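# Guide the ball into the green-bottomed hole

## Task

Get the ball to drop into the hole whose bottom is green and make sure it ends up in no other hole. Only the fingers may contact the board; if any other part of an arm touches it, the attempt fails. The board must end up still lying flat on the table, and the ball should not strike the lid, walls or floor hard. The result must remain true on its own, without the robot holding anything in place.

## Robot and tools

Robot: two arms, left_arm and right_arm, each with a two-finger gripper. In the shared scene frame the origin sits on the table surface midway between the arms, +z is up, +x runs out over the table, and left_arm is on the +y side. Base poses: left_arm at (+0.029, +0.346, 0) with quat_wxyz (+0.999, 0, 0, -0.054); right_arm at (+0.012, -0.230, 0) with quat_wxyz (+0.997, 0, 0, -0.076). The arm names do not refer to image sides. Joint ranges in rad, base to hand: waist -2.880..2.880, shoulder 0..3.142, elbow 0..3.019, wrist pitch -1.693..1.571, wrist yaw -1.571..1.571, wrist roll -2.094..2.094.

Gripper geometry: the fingers extend along the gripper's +z axis and close along its y axis. end_effector_position is the point between the finger pads, roughly 1 cm short of the fingertips. Reported hand positions can be a little wrong, more so when the arm is stretched out, and motions often stop a centimetre or so off target, usually below it.

Row layout (used by both motion tools): one flat list of 16 numbers covering both arms, always all 16 even if one arm stays still: left x, y, z, qw, qx, qy, qz, opening, then right x, y, z, qw, qx, qy, qz, opening. x, y, z are an absolute target position for that gripper's end_effector_position in metres, scene frame; the quaternion is an absolute target orientation, w first, scene frame. Opening ranges -1 (closed) to +1 (fully open, 0.094 m). To keep an arm steady, resend its exact pose from the last result before it was meant to stay, plus the wanted opening; to keep an orientation, repeat the same quaternion in every row rather than copying a drifted reported one.

execute_actions(actions): a list of up to 15 actions; each action is a list of up to 15 rows, each row played for one 1/30 s step. An action always lasts 15 steps (0.5 s); if it has fewer rows, the final row repeats. Every step the commanded pose is clipped to within 70 mm and 16 degrees of the measured pose, so distant targets need several actions, and after an action the arm only continues to its last clipped pose. An action is rejected for both arms if a target lies more than 0.6 m from that gripper's current position along any of the gripper's own axes. A badly formed call, or one whose first action fails that check against the latest state, does nothing. An empty list just returns state and images.

move(target, speed, blocking): target is one 16-number row as above (absolute poses). Each gripper travels a straight line toward its pose, turning the short way; all paths finish together, taking 0.5 to 10 s (cut off at 10 s). speed is the path's top speed in m/s, 0.002 to 0.5, default 0.25; rotation is capped at twice that value in rad/s. Openings are applied at the start. Paths ignore obstacles and the other arm, and grippers may lag, wander or overshoot the speed, especially near full reach. Faster contact hits harder, and aiming beyond a contact presses harder. blocking=false returns after 0.5 s while motion continues; until a result shows the move finished, other moves and execute_actions are refused, so use wait(0) or stop. The extra line reads move: with an ending (done, off_target, moving, held, fault), any limits (paced = the sent pose was clipped; held = some steps were blocked, after which the arm may jump faster), and each gripper's distance from its target.

wait(seconds): 0 to 10 s; arms hold their last command, a running move continues, and it returns early when that move ends. stop(): brakes a running move; braking needs space, more after fast motion, and fingers keep moving. zoom_image(camera, region): camera is one of cam_head_left, cam_head_right, cam_high, cam_low, cam_left_wrist, cam_right_wrist (all 504x504); region [x0, y0, x1, y1] in pixels from the top-left, at most 504 by 504. read_manual(section): only "licences"; no motion. finished_scene(scene): pass the current scene's number to end it for good; the goal must already hold on its own. Replying without a tool call ends everything.

Results: a state line per arm with gripper position and quaternion; Hand target lines showing where each arm is currently driven; grip_measured on the opening scale (last value of Joint positions is the opening in metres; each gripper may read off by about 1 mm). To grip, command roughly 0.03 below grip_measured. Step readings list positions at some steps, with HELD marking steps an arm was held back. A pose unreachable line means the clearance check altered or blocked that arm's command. FAULT lines report an arm stop; MOTOR HOT appears from 85 °C, and at 100 °C an OVER-TEMPERATURE FAULT drops the arm, so avoid holding loads for long. Camera calibration is given per camera and may be slightly off.

Avoid: touching the board with anything except fingertips, tilting or lifting the board, letting the ball slam into lid, walls or floor, knocking anything off the table, arms colliding or pressing each other, hard pushes and drops. Loose objects may occasionally get a brief external nudge. Smooth, short, low-effort motion is preferred.

Each tool is called after ">>>" by a JSON object that holds its "api" and its "payload".

## Session

>>> {"api": "execute_actions", "payload": {"actions": []}}

Scene clock: 0.00 s.
left_arm: end_effector_position=(+0.3844, +0.0078, +0.1851) grip_measured=+1.000 end_effector_quat_wxyz=(+0.656, -0.009, +0.750, -0.089) | right_arm: end_effector_position=(+0.6984, -0.3447, +0.1555) grip_measured=+1.000 end_effector_quat_wxyz=(+0.081, +0.734, +0.674, +0.027)
Joint positions: left_arm=[-0.931  1.465  0.592  0.67  -0.906 -0.308  0.094] | right_arm=[ 0.003  2.113  2.056 -1.354  0.06   1.501  0.094]
Joint velocities: left_arm=[-0.005 -0.015 -0.022  0.022 -0.022 -0.022  0.   ] | right_arm=[-0.005 -0.005 -0.002 -0.012  0.037 -0.037  0.   ]
Motor temperatures (°C, as the motors report them): left_arm=[22 21 18 19 18 20] | right_arm=[19 21 22 21 22 18]
Hand target (left_arm): +0.388, +0.002, +0.192; +0.659, -0.014, +0.746, -0.095
Hand target (right_arm): +0.704, -0.346, +0.156; +0.085, +0.733, +0.674, +0.030

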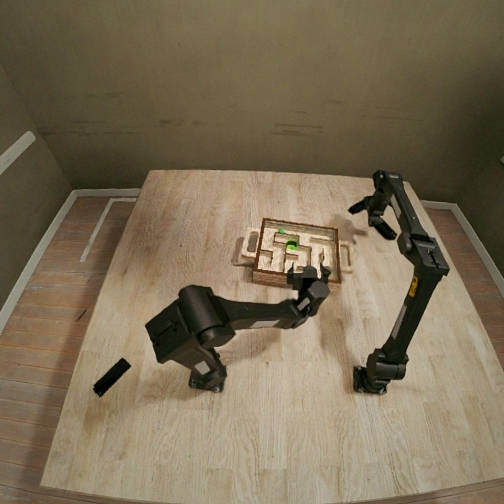

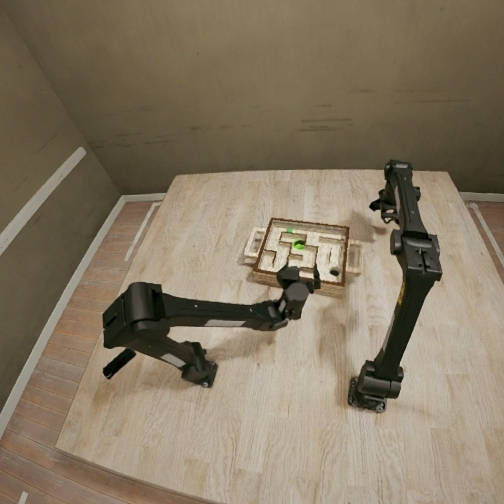

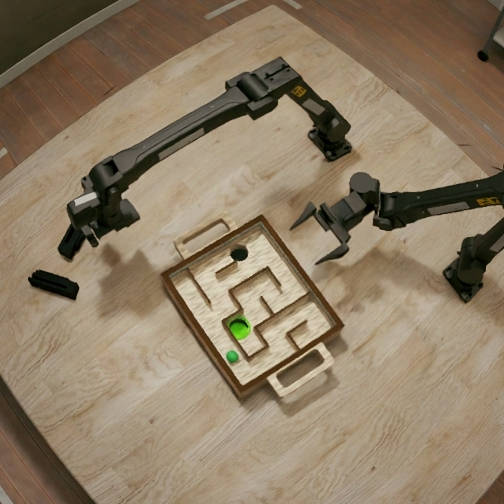

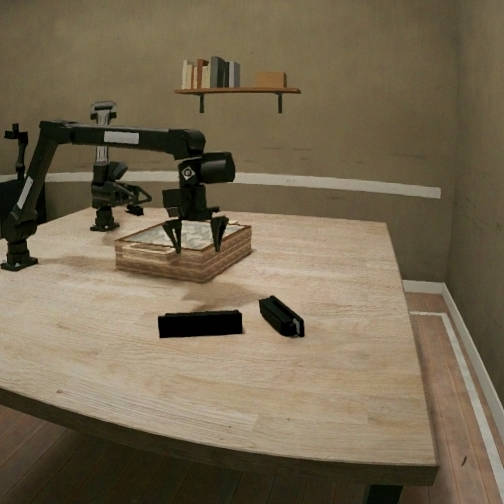

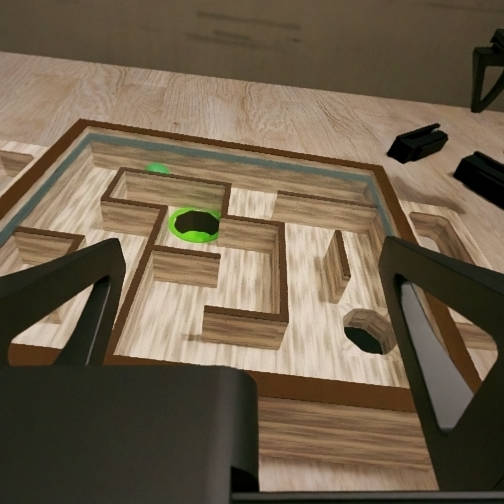

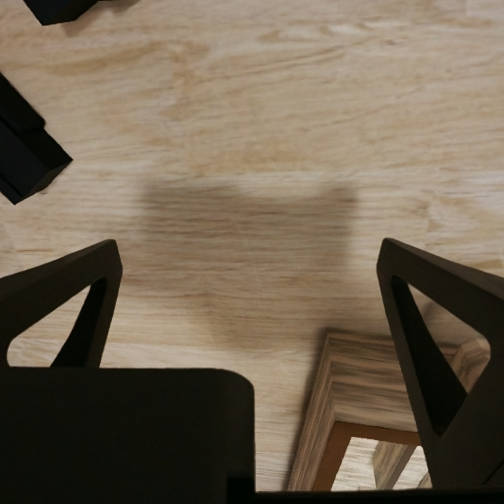

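>>> {"api": "zoom_image", "payload": {"camera": "cam_high", "region": [150, 200, 360, 410]}}

>>> {"api": "zoom_image", "payload": {"camera": "cam_low", "region": [90, 180, 290, 300]}}

>>> {"api": "zoom_image", "payload": {"camera": "cam_head_right", "region": [230, 200, 380, 310]}}

Region (150, 200, 360, 410) of cam_high's 504x504 image, scaled by 2.400, with more detail than that image has.

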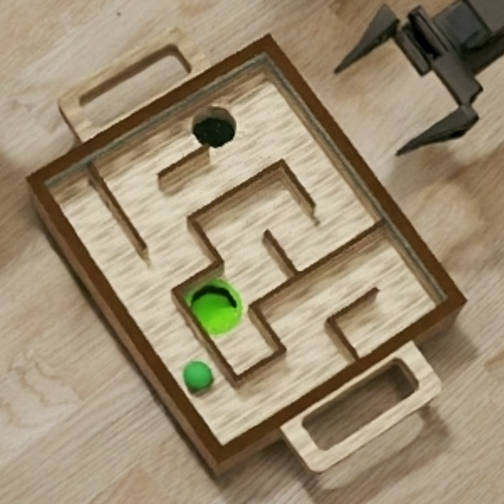

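Region (90, 180, 290, 300) of cam_low's 504x504 image, scaled by 2.520, with more detail than that image has; it fills the top 302 rows of this view, and the rest is white.

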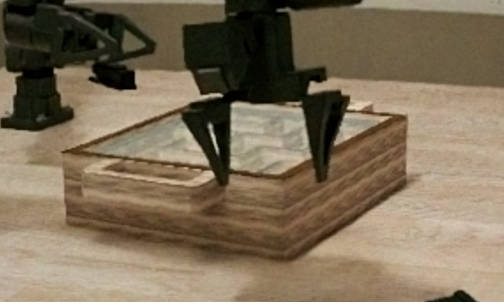

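Region (230, 200, 380, 310) of cam_head_right's 504x504 image, scaled by 3.360, with more detail than that image has; it fills the top 370 rows of this view, and the rest is white.

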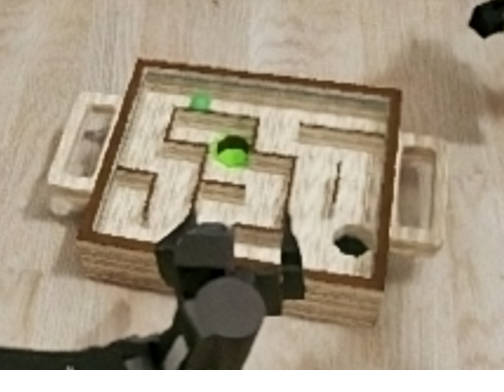

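>>> {"api": "move", "payload": {"target": [0.586,0.176,0.2,0,0.07,0.9976,0,0,0.528,-0.27,0.2,0,0.07,0.9976,0,0], "speed": 0.3}}

>>> {"api": "move", "payload": {"target": [0.586,0.176,0.13,0,0.07,0.9976,0,0,0.528,-0.27,0.13,0,0.07,0.9976,0,0]}}

Scene clock: 76.20 s.
left_arm: end_effector_position=(+0.5711, +0.1768, +0.1897) grip_measured=+0.003 end_effector_quat_wxyz=(-0.012, +0.062, +0.998, -0.006) | right_arm: end_effector_position=(+0.5339, -0.2734, +0.1933) grip_measured=+0.002 end_effector_quat_wxyz=(+0.001, +0.082, +0.997, +0.001)
Joint positions: left_arm=[-0.188  1.854  1.75  -1.489  0.017 -0.171  0.047] | right_arm=[ 0.07   1.721  1.575 -1.424 -0.002  0.082  0.047]
Joint velocities: left_arm=[-0.005 -0.005  0.007 -0.012 -0.081  0.022  0.   ] | right_arm=[-0.005 -0.005 -0.017 -0.002 -0.051  0.007 -0.001]
Motor temperatures (°C, as the motors report them): left_arm=[22 21 22 19 18 20] | right_arm=[19 24 27 21 22 18]
Hand target (left_arm): +0.584, +0.175, +0.199; -0.003, +0.065, +0.998, -0.009
Hand target (right_arm): +0.528, -0.270, +0.199; -0.001, +0.071, +0.997, +0.000
Off the commanded pose (left_arm): 0.018 m, 2 deg.
Off the commanded pose (right_arm): 0.010 m, 1 deg.
move: off_target (left_arm)
camera_calibration (this result's frames):
cam_left_wrist: T_world_to_cam=[[-0.124059, -0.991834, 0.0295762, 0.235622], [-0.783548, 0.116208, 0.610368, 0.316636], [-0.60882, 0.0525473, -0.791566, 0.6095], [0, 0, 0, 1]] pos_world=[0.648407, 0.164875, 0.282226]
cam_right_wrist: T_world_to_cam=[[-0.169032, -0.985598, -0.00500255, -0.180616], [-0.79707, 0.13371, 0.588898, 0.355676], [-0.579748, 0.10353, -0.808192, 0.617842], [0, 0, 0, 1]] pos_world=[0.611161, -0.289537, 0.288974]

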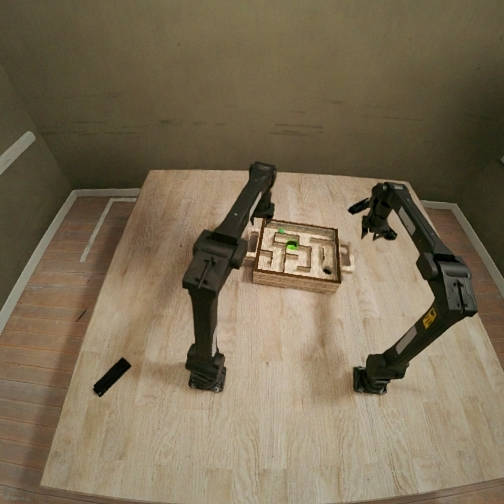

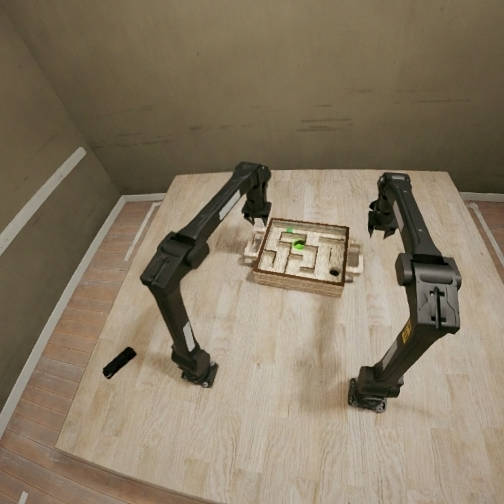

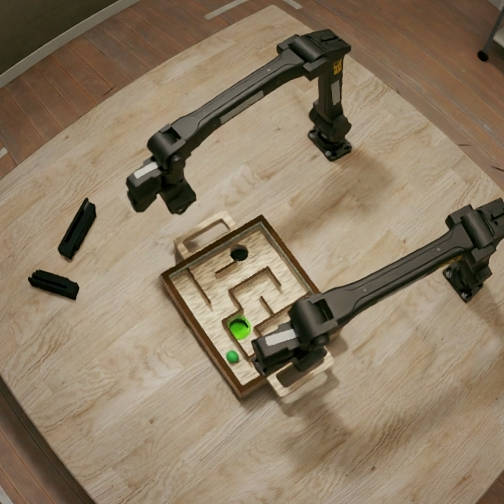

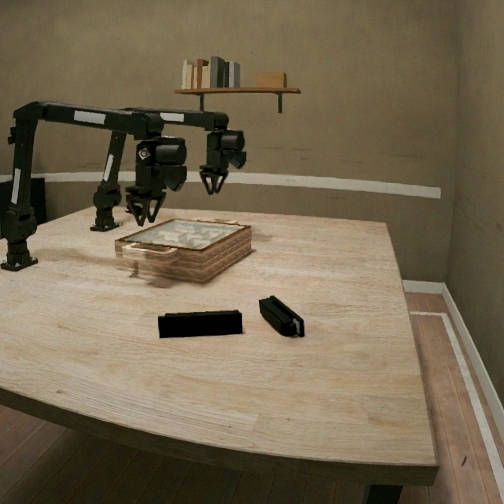

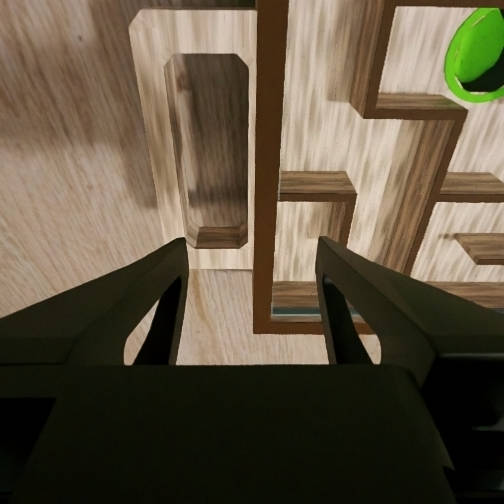

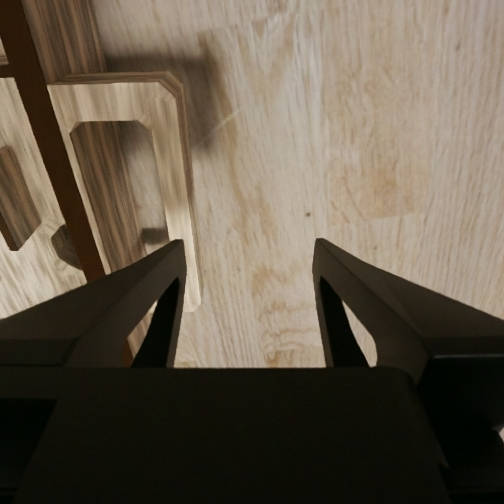

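Scene clock: 77.07 s.
left_arm: end_effector_position=(+0.5814, +0.1760, +0.1420) grip_measured=+0.003 end_effector_quat_wxyz=(+0.003, +0.067, +0.998, -0.002) | right_arm: end_effector_position=(+0.5254, -0.2727, +0.1424) grip_measured=+0.002 end_effector_quat_wxyz=(+0.006, +0.079, +0.997, +0.001)
Joint positions: left_arm=[-0.188  1.884  1.667 -1.348  0.003 -0.162  0.047] | right_arm=[ 0.07   1.721  1.439 -1.277 -0.002  0.077  0.047]
Joint velocities: left_arm=[-0.005 -0.015 -0.007  0.017 -0.037 -0.066 -0.001] | right_arm=[-0.005 -0.005  0.002  0.012 -0.022 -0.007 -0.   ]
Motor temperatures (°C, as the motors report them): left_arm=[22 21 22 19 18 20] | right_arm=[19 24 27 21 22 18]
Hand target (left_arm): +0.585, +0.177, +0.130; -0.000, +0.070, +0.998, -0.000
Hand target (right_arm): +0.529, -0.270, +0.130; -0.000, +0.070, +0.998, +0.000
Off the commanded pose (left_arm): 0.013 m, 1 deg.
Off the commanded pose (right_arm): 0.013 m, 1 deg.
move: off_target (left_arm, right_arm)
camera_calibration (this result's frames):
cam_left_wrist: T_world_to_cam=[[-0.134012, -0.990755, 0.0211163, 0.244377], [-0.800766, 0.120818, 0.586665, 0.366435], [-0.583793, 0.0617113, -0.809554, 0.564449], [0, 0, 0, 1]] pos_world=[0.655699, 0.163012, 0.236817]
cam_right_wrist: T_world_to_cam=[[-0.164086, -0.986429, -0.0058508, -0.184326], [-0.803731, 0.130252, 0.580561, 0.382517], [-0.57192, 0.0999646, -0.814196, 0.567444], [0, 0, 0, 1]] pos_world=[0.601728, -0.288373, 0.238858]

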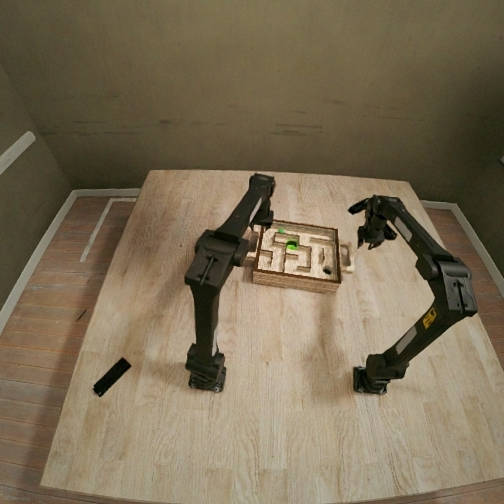

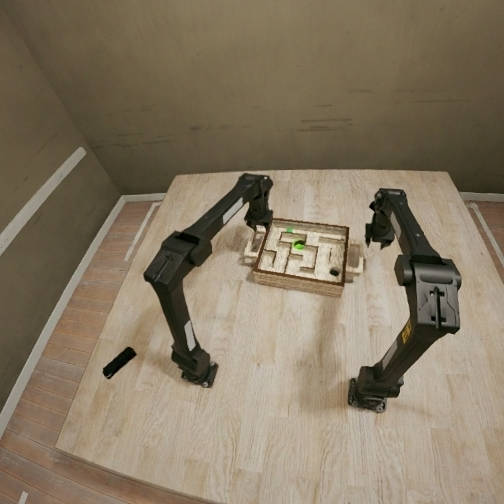

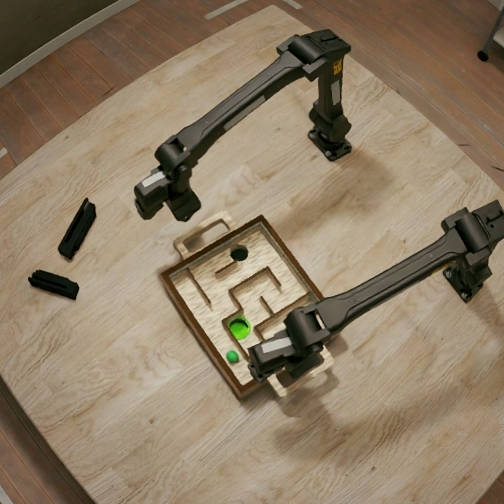

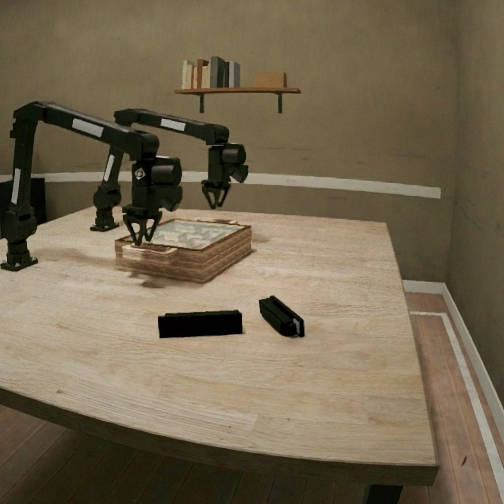

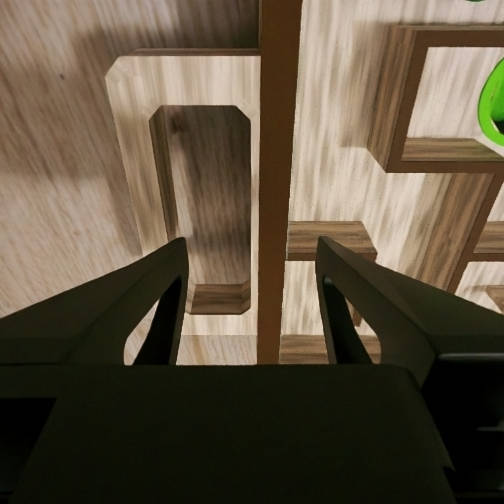

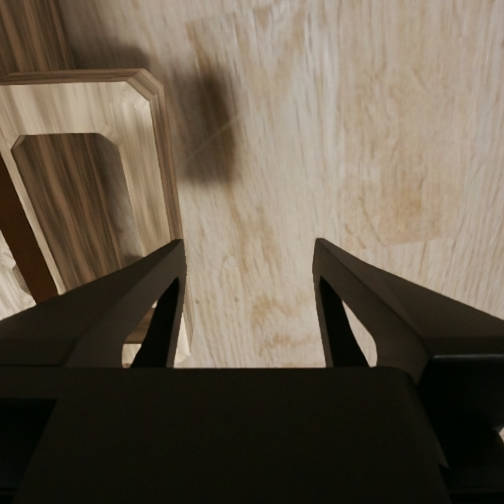

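>>> {"api": "move", "payload": {"target": [0.582,0.228,0.115,0,0.07,0.9976,0,0,0.527,-0.222,0.115,0,0.07,0.9976,0,0], "speed": 0.15}}

Scene clock: 90.03 s.
left_arm: end_effector_position=(+0.5789, +0.2295, +0.1103) grip_measured=+0.003 end_effector_quat_wxyz=(-0.012, +0.064, +0.998, +0.000) | right_arm: end_effector_position=(+0.5257, -0.2191, +0.1316) grip_measured=+0.002 end_effector_quat_wxyz=(+0.010, +0.060, +0.998, +0.002)
Joint positions: left_arm=[-0.098  1.883  1.581 -1.291  0.003 -0.079  0.047] | right_arm=[ 0.174  1.721  1.409 -1.239 -0.002  0.143  0.047]
Joint velocities: left_arm=[-0.015 -0.005  0.022  0.002  0.022  0.022 -0.   ] | right_arm=[-0.015 -0.015  0.007  0.002 -0.037  0.051  0.   ]
Motor temperatures (°C, as the motors report them): left_arm=[22 22 21 19 18 20] | right_arm=[19 23 27 21 22 18]
Hand target (left_arm): +0.581, +0.228, +0.115; +0.000, +0.070, +0.998, -0.001
Hand target (right_arm): +0.527, -0.222, +0.115; -0.001, +0.070, +0.998, +0.000
Off the commanded pose (left_arm): 0.006 m, 2 deg.
Off the commanded pose (right_arm): 0.017 m, 2 deg.
move: off_target (right_arm)
camera_calibration (this result's frames):
cam_left_wrist: T_world_to_cam=[[-0.127041, -0.991735, 0.0179434, 0.294171], [-0.78462, 0.111544, 0.60986, 0.366796], [-0.606821, 0.0633984, -0.792306, 0.54509], [0, 0, 0, 1]] pos_world=[0.65594, 0.216268, 0.202906]
cam_right_wrist: T_world_to_cam=[[-0.126285, -0.991964, -0.00777483, -0.152318], [-0.812669, 0.0989586, 0.574261, 0.380701], [-0.568877, 0.0788391, -0.818635, 0.547763], [0, 0, 0, 1]] pos_world=[0.601758, -0.231952, 0.228612]

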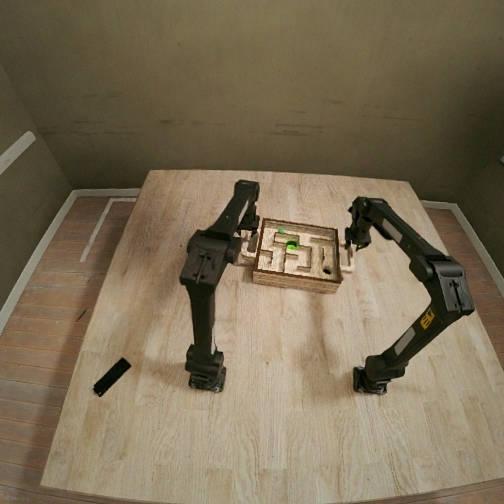

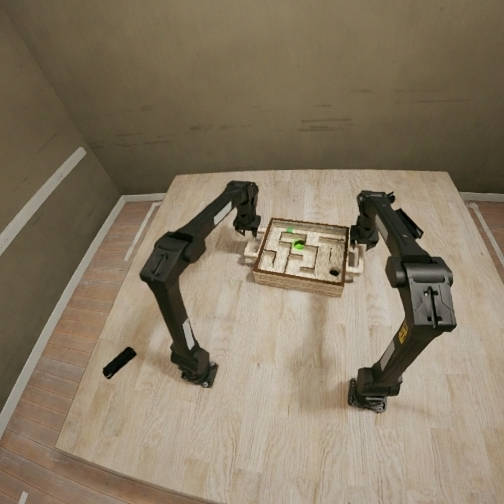

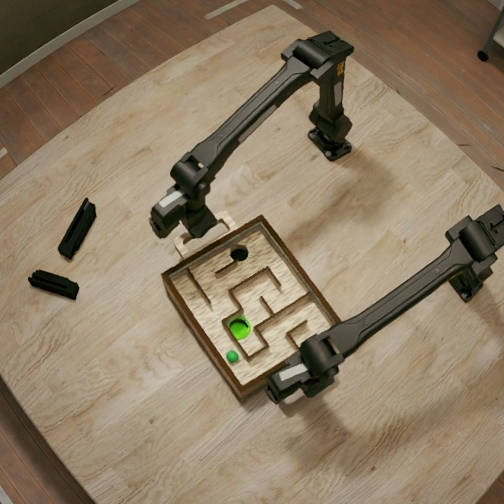

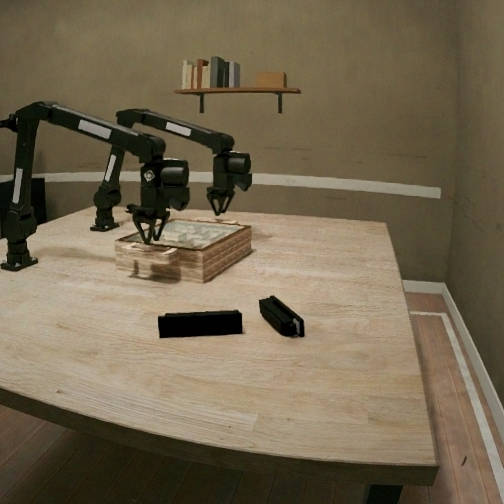

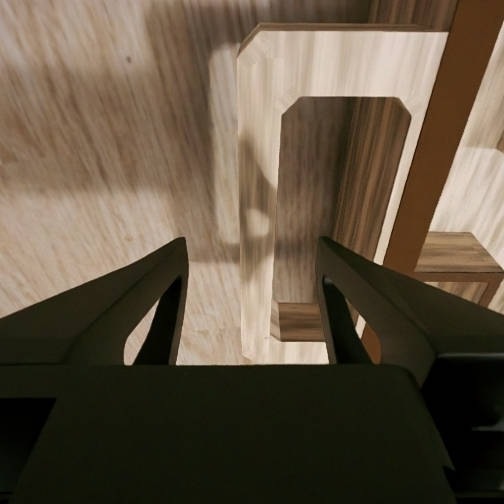

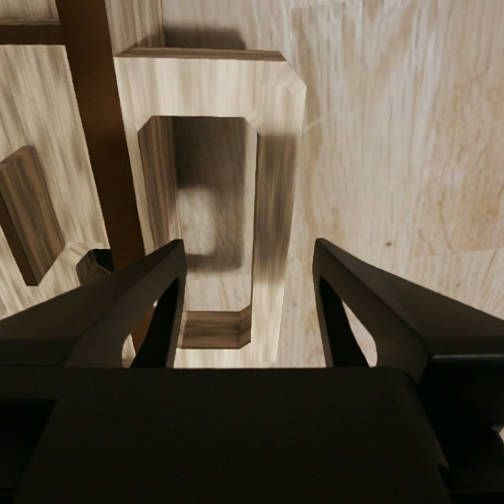

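>>> {"api": "move", "payload": {"target": [0.582,0.226,0.095,0,0.07,0.9976,0,-0.2,0.527,-0.230,0.095,0,0.07,0.9976,0,-0.2], "speed": 0.1}}

Scene clock: 95.60 s.
left_arm: end_effector_position=(+0.5810, +0.2290, +0.1014) grip_measured=-0.197 end_effector_quat_wxyz=(-0.001, +0.065, +0.998, -0.001) | right_arm: end_effector_position=(+0.5265, -0.2262, +0.1144) grip_measured=-0.198 end_effector_quat_wxyz=(+0.013, +0.068, +0.998, +0.002)
Joint positions: left_arm=[-0.098  1.883  1.556 -1.246  0.003 -0.076  0.038] | right_arm=[ 0.161  1.733  1.378 -1.188 -0.002  0.146  0.038]
Joint velocities: left_arm=[ 0.005  0.005  0.002 -0.007  0.037  0.022  0.001] | right_arm=[-0.005 -0.015 -0.002 -0.002  0.007  0.007  0.   ]
Motor temperatures (°C, as the motors report them): left_arm=[22 22 21 19 18 20] | right_arm=[19 23 26 21 22 18]
Hand target (left_arm): +0.582, +0.226, +0.095; -0.000, +0.070, +0.998, +0.000
Hand target (right_arm): +0.527, -0.230, +0.095; +0.000, +0.070, +0.998, -0.000
Off the commanded pose (left_arm): 0.007 m, 1 deg.
Off the commanded pose (right_arm): 0.020 m, 2 deg.
move: off_target (right_arm)
camera_calibration (this result's frames):
cam_left_wrist: T_world_to_cam=[[-0.130067, -0.991312, 0.0195734, 0.295656], [-0.796448, 0.116217, 0.593434, 0.381436], [-0.590553, 0.0615969, -0.804644, 0.531543], [0, 0, 0, 1]] pos_world=[0.656153, 0.216016, 0.195559]
cam_right_wrist: T_world_to_cam=[[-0.142478, -0.989758, -0.0089191, -0.150179], [-0.815074, 0.11221, 0.568386, 0.396922], [-0.561564, 0.0882522, -0.822714, 0.533489], [0, 0, 0, 1]] pos_world=[0.601712, -0.240261, 0.211965]

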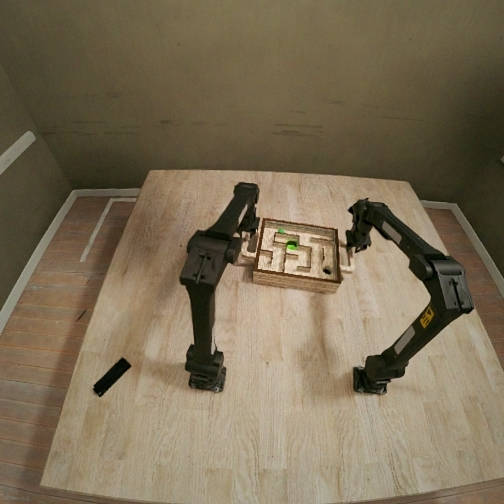

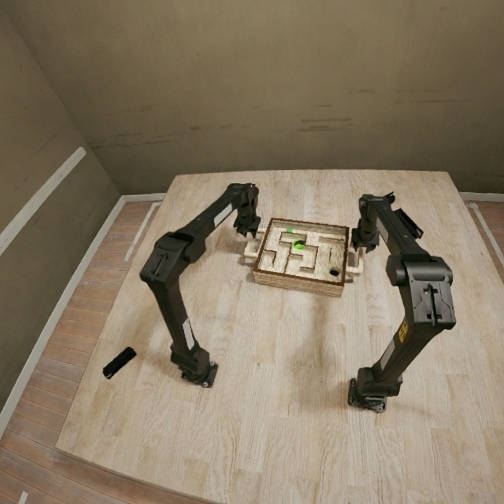

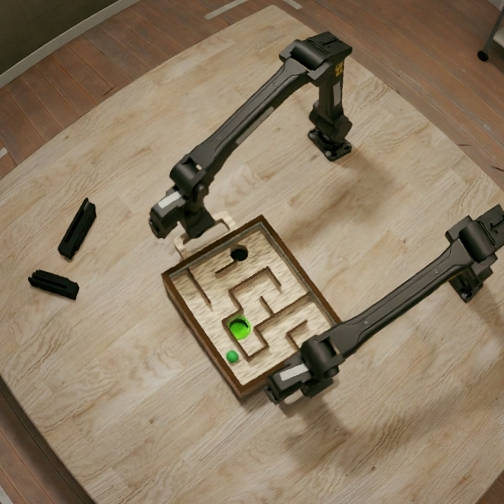

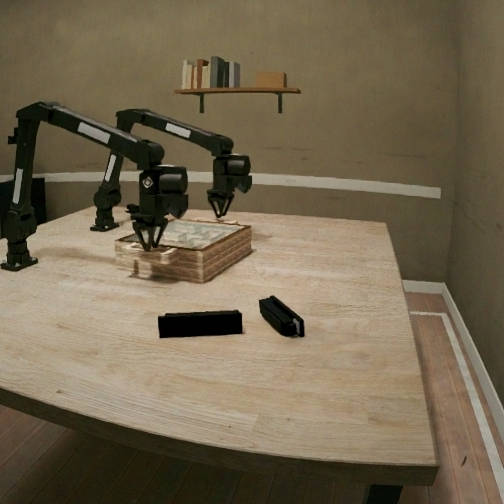

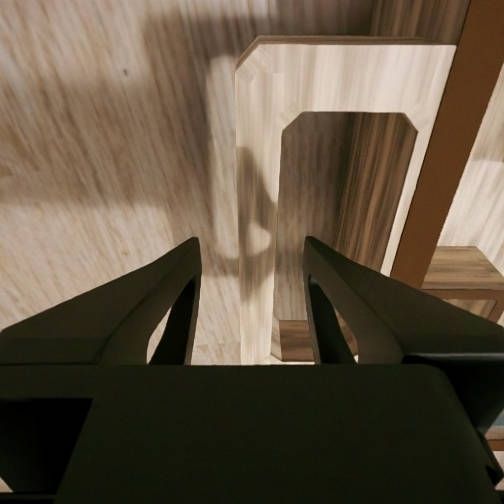

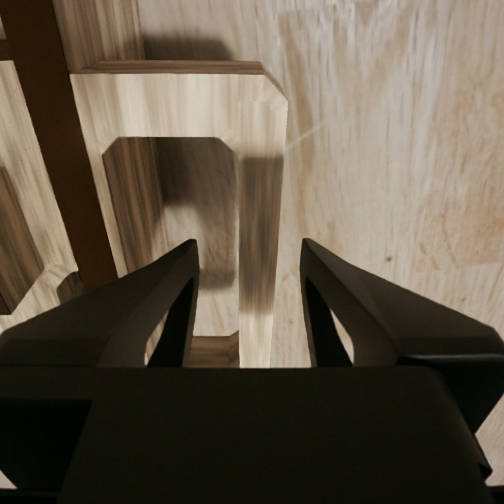

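>>> {"api": "move", "payload": {"target": [0.582,0.224,0.066,0,0.07,0.9976,0,-0.2,0.527,-0.232,0.06,0,0.07,0.9976,0,-0.2], "speed": 0.1}}

>>> {"api": "zoom_image", "payload": {"camera": "cam_low", "region": [90, 170, 290, 300]}}

Scene clock: 100.40 s.
left_arm: end_effector_position=(+0.5819, +0.2288, +0.0829) grip_measured=-0.197 end_effector_quat_wxyz=(+0.008, +0.065, +0.998, -0.003) | right_arm: end_effector_position=(+0.5270, -0.2272, +0.0750) grip_measured=-0.198 end_effector_quat_wxyz=(+0.009, +0.069, +0.998, +0.002)
Joint positions: left_arm=[-0.098  1.891  1.516 -1.18   0.003 -0.076  0.038] | right_arm=[ 0.159  1.78   1.33  -1.104 -0.002  0.146  0.038]
Joint velocities: left_arm=[-0.005 -0.005  0.002  0.002 -0.051 -0.022  0.   ] | right_arm=[-0.015  0.005  0.002 -0.007 -0.037 -0.007  0.   ]
Motor temperatures (°C, as the motors report them): left_arm=[22 22 21 19 18 20] | right_arm=[19 23 26 21 22 18]
Hand target (left_arm): +0.581, +0.224, +0.066; -0.000, +0.070, +0.998, +0.000
Hand target (right_arm): +0.528, -0.232, +0.060; -0.000, +0.070, +0.998, -0.000
Off the commanded pose (left_arm): 0.018 m, 1 deg.
Off the commanded pose (right_arm): 0.016 m, 1 deg.
move: off_target (left_arm, right_arm)
camera_calibration (this result's frames):
cam_left_wrist: T_world_to_cam=[[-0.130438, -0.991234, 0.0209889, 0.296028], [-0.807167, 0.118462, 0.578315, 0.400112], [-0.575732, 0.0584926, -0.815543, 0.510216], [0, 0, 0, 1]] pos_world=[0.655318, 0.216191, 0.178499]
cam_right_wrist: T_world_to_cam=[[-0.144441, -0.989485, -0.00753757, -0.150442], [-0.809621, 0.113799, 0.575816, 0.416708], [-0.568903, 0.0892739, -0.817545, 0.50514], [0, 0, 0, 1]] pos_world=[0.603021, -0.241377, 0.171893]

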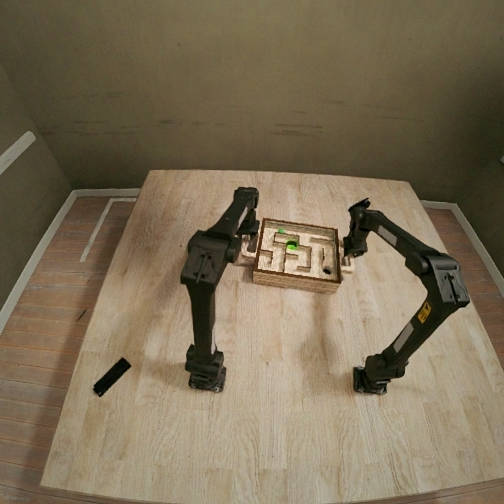

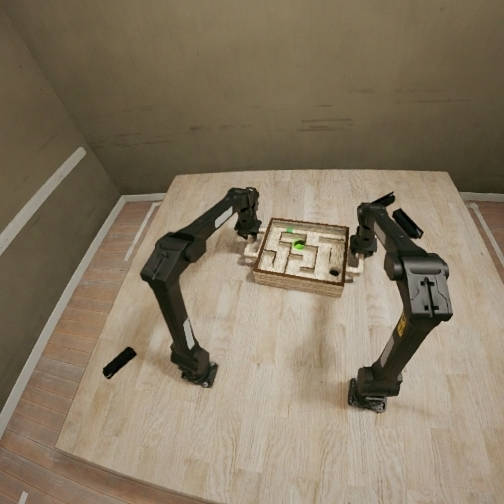

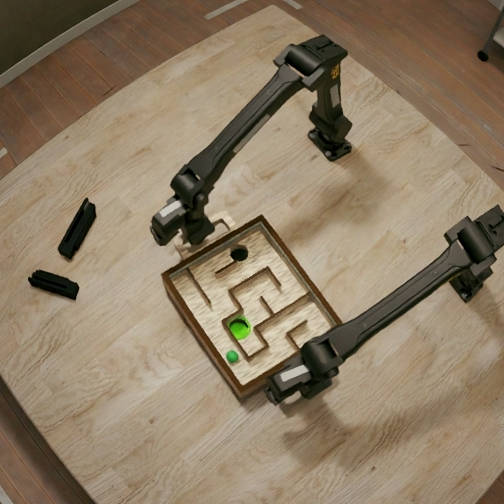

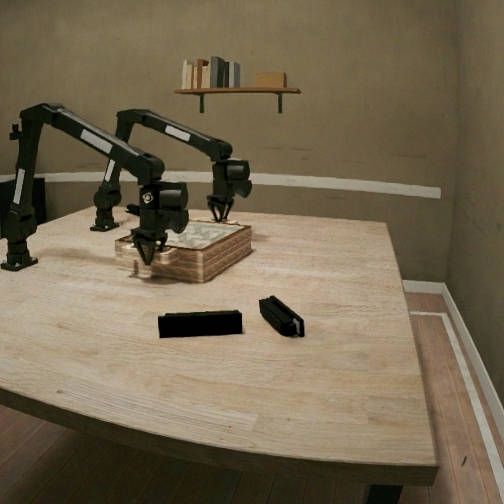

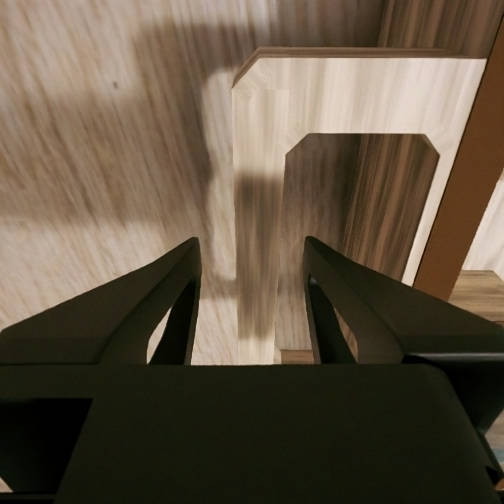

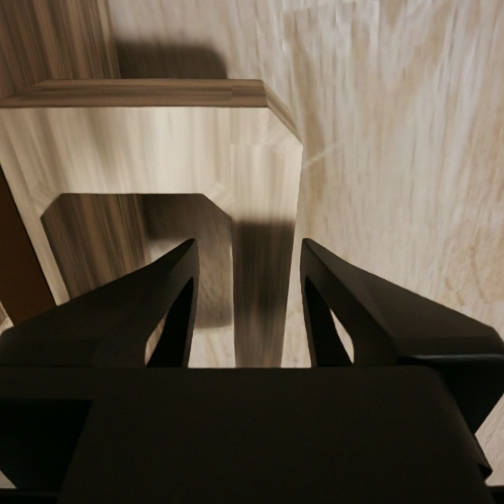

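Region (90, 170, 290, 300) of cam_low's 504x504 image, scaled by 2.520, with more detail than that image has; it fills the top 328 rows of this view, and the rest is white.

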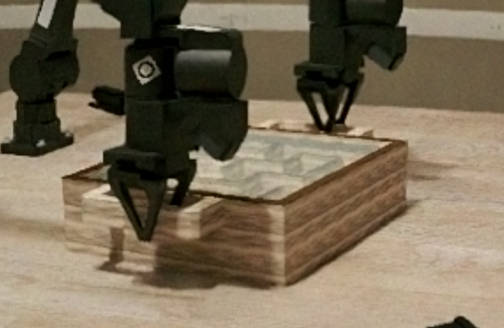

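>>> {"api": "move", "payload": {"target": [0.582,0.224,0.056,0,0.07,0.9976,0,-0.2,0.527,-0.232,0.06,0,0.07,0.9976,0,-0.2], "speed": 0.1}}

>>> {"api": "move", "payload": {"target": [0.582,0.227,0.062,0,0.07,0.9976,0,-0.75,0.527,-0.230,0.064,0,0.07,0.9976,0,-0.75], "speed": 0.1}}

Scene clock: 107.67 s.
left_arm: end_effector_position=(+0.5824, +0.2287, +0.0729) grip_measured=-0.197 end_effector_quat_wxyz=(+0.008, +0.065, +0.998, -0.003) | right_arm: end_effector_position=(+0.5270, -0.2272, +0.0750) grip_measured=-0.198 end_effector_quat_wxyz=(+0.009, +0.069, +0.998, +0.002)
Joint positions: left_arm=[-0.098  1.902  1.505 -1.157  0.003 -0.076  0.038] | right_arm=[ 0.159  1.78   1.33  -1.104 -0.002  0.146  0.038]
Joint velocities: left_arm=[-0.005 -0.005 -0.002 -0.002  0.051  0.022  0.001] | right_arm=[ 0.015 -0.005 -0.007 -0.012  0.007 -0.022  0.001]
Motor temperatures (°C, as the motors report them): left_arm=[22 22 21 19 18 20] | right_arm=[19 23 26 21 22 18]
Hand target (left_arm): +0.581, +0.224, +0.057; +0.000, +0.070, +0.998, +0.000
Hand target (right_arm): +0.527, -0.232, +0.060; +0.000, +0.070, +0.998, -0.000
Off the commanded pose (left_arm): 0.018 m, 1 deg.
Off the commanded pose (right_arm): 0.016 m, 1 deg.
move: off_target (left_arm, right_arm)
camera_calibration (this result's frames):
cam_left_wrist: T_world_to_cam=[[-0.130438, -0.991234, 0.0209889, 0.296201], [-0.807167, 0.118462, 0.578315, 0.406306], [-0.575732, 0.0584926, -0.815543, 0.502329], [0, 0, 0, 1]] pos_world=[0.6558, 0.21609, 0.168482]
cam_right_wrist: T_world_to_cam=[[-0.144441, -0.989485, -0.00753757, -0.150442], [-0.809621, 0.113799, 0.575816, 0.416708], [-0.568903, 0.0892739, -0.817545, 0.50514], [0, 0, 0, 1]] pos_world=[0.603021, -0.241377, 0.171893]

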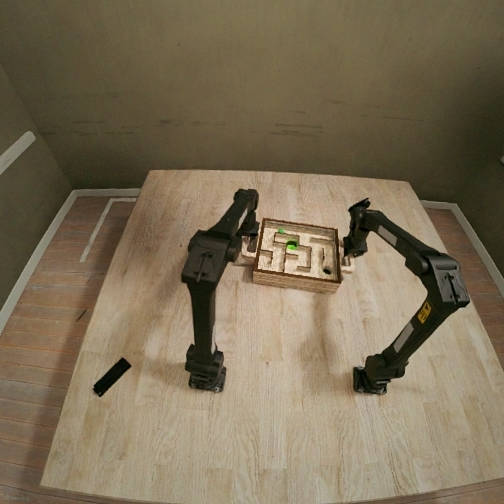

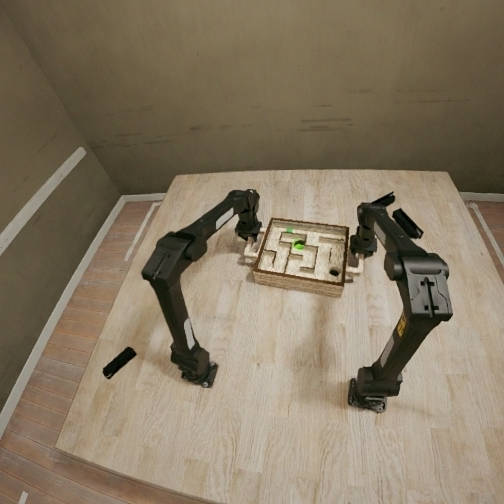

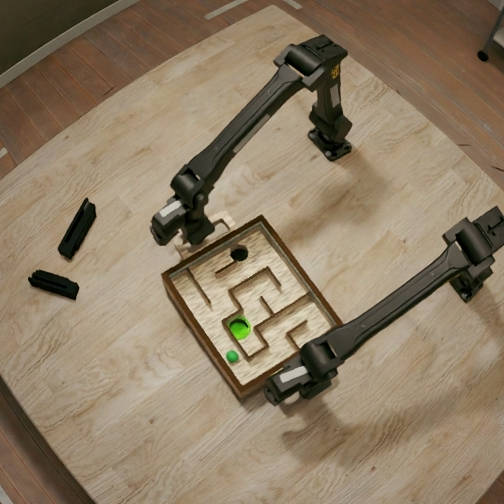

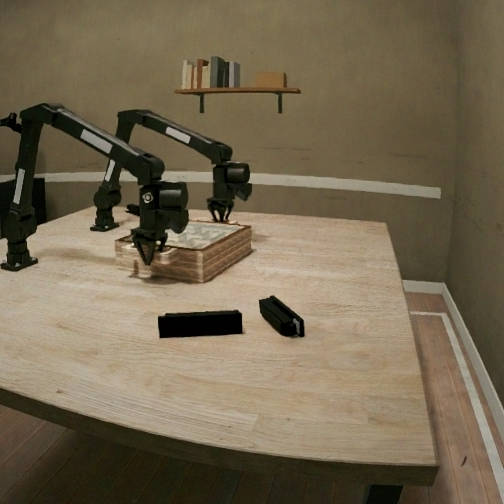

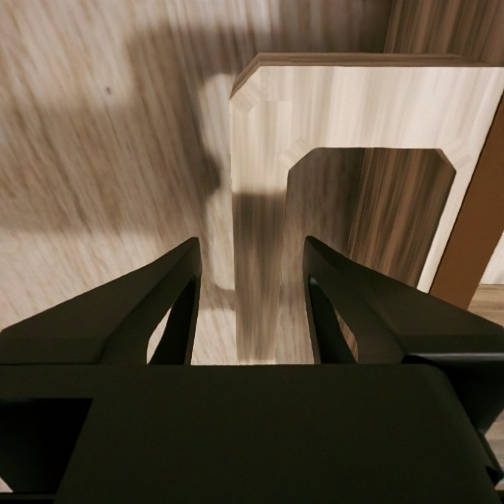

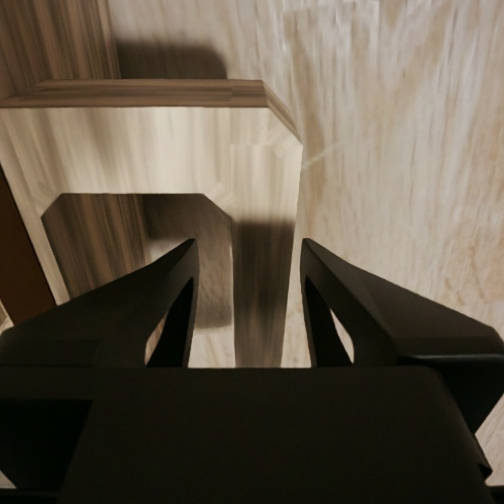

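Scene clock: 108.37 s.
left_arm: end_effector_position=(+0.5823, +0.2281, +0.0729) grip_measured=-0.711 end_effector_quat_wxyz=(+0.008, +0.067, +0.998, -0.004) | right_arm: end_effector_position=(+0.5270, -0.2286, +0.0750) grip_measured=-0.701 end_effector_quat_wxyz=(+0.009, +0.072, +0.997, +0.001)
Joint positions: left_arm=[-0.098  1.902  1.505 -1.157  0.007 -0.073  0.014] | right_arm=[ 0.157  1.78   1.33  -1.104  0.     0.149  0.014]
Joint velocities: left_arm=[-0.005 -0.015 -0.012 -0.022  0.022  0.022 -0.   ] | right_arm=[-0.015 -0.015 -0.007 -0.002  0.022 -0.037  0.   ]
Motor temperatures (°C, as the motors report them): left_arm=[22 22 21 19 18 20] | right_arm=[19 23 26 21 22 18]
Hand target (left_arm): +0.582, +0.227, +0.062; -0.000, +0.070, +0.998, -0.000
Hand target (right_arm): +0.527, -0.230, +0.064; +0.000, +0.070, +0.998, +0.000
Off the commanded pose (left_arm): 0.011 m, 1 deg.
Off the commanded pose (right_arm): 0.011 m, 1 deg.
move: off_target (left_arm, right_arm)
camera_calibration (this result's frames):
cam_left_wrist: T_world_to_cam=[[-0.133123, -0.9908, 0.0243693, 0.296831], [-0.806444, 0.122581, 0.578465, 0.404903], [-0.576131, 0.0573548, -0.815343, 0.502773], [0, 0, 0, 1]] pos_world=[0.65571, 0.21563, 0.168476]
cam_right_wrist: T_world_to_cam=[[-0.15014, -0.98865, -0.00534173, -0.148774], [-0.808954, 0.119741, 0.575549, 0.417897], [-0.568377, 0.0907338, -0.81775, 0.505338], [0, 0, 0, 1]] pos_world=[0.602945, -0.242976, 0.171926]

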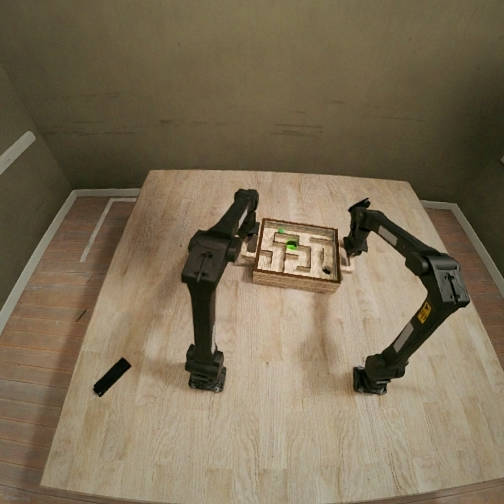

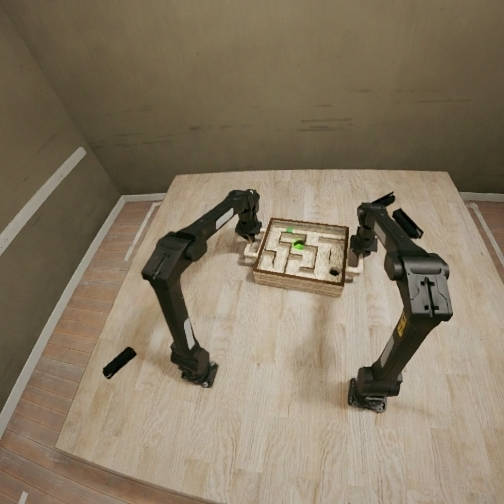

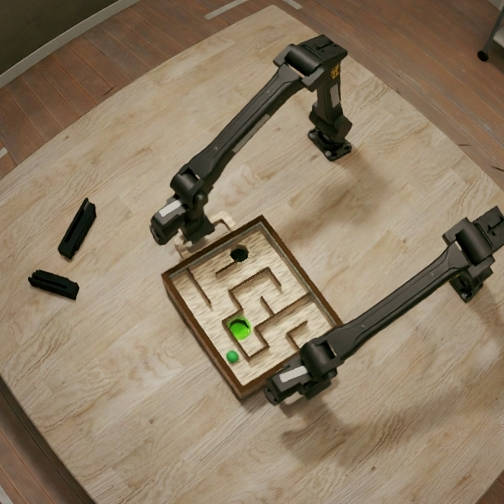

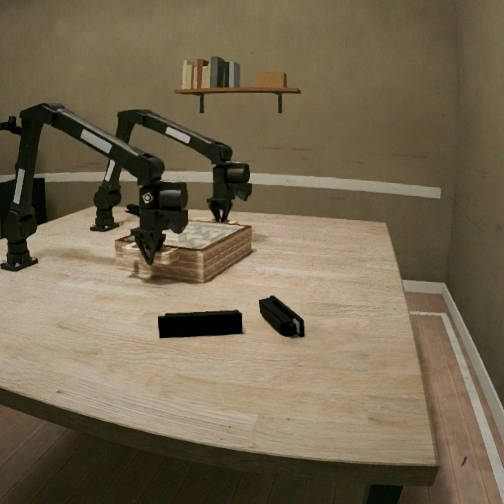

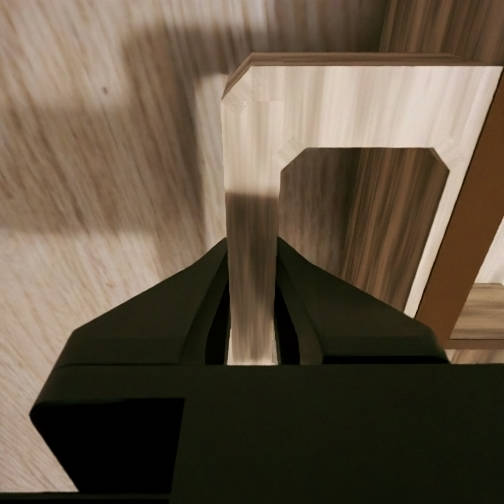

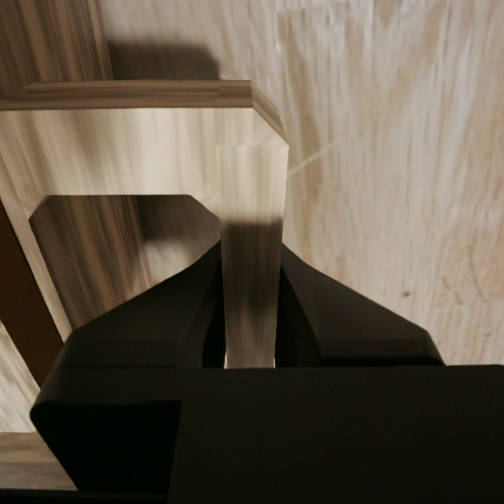

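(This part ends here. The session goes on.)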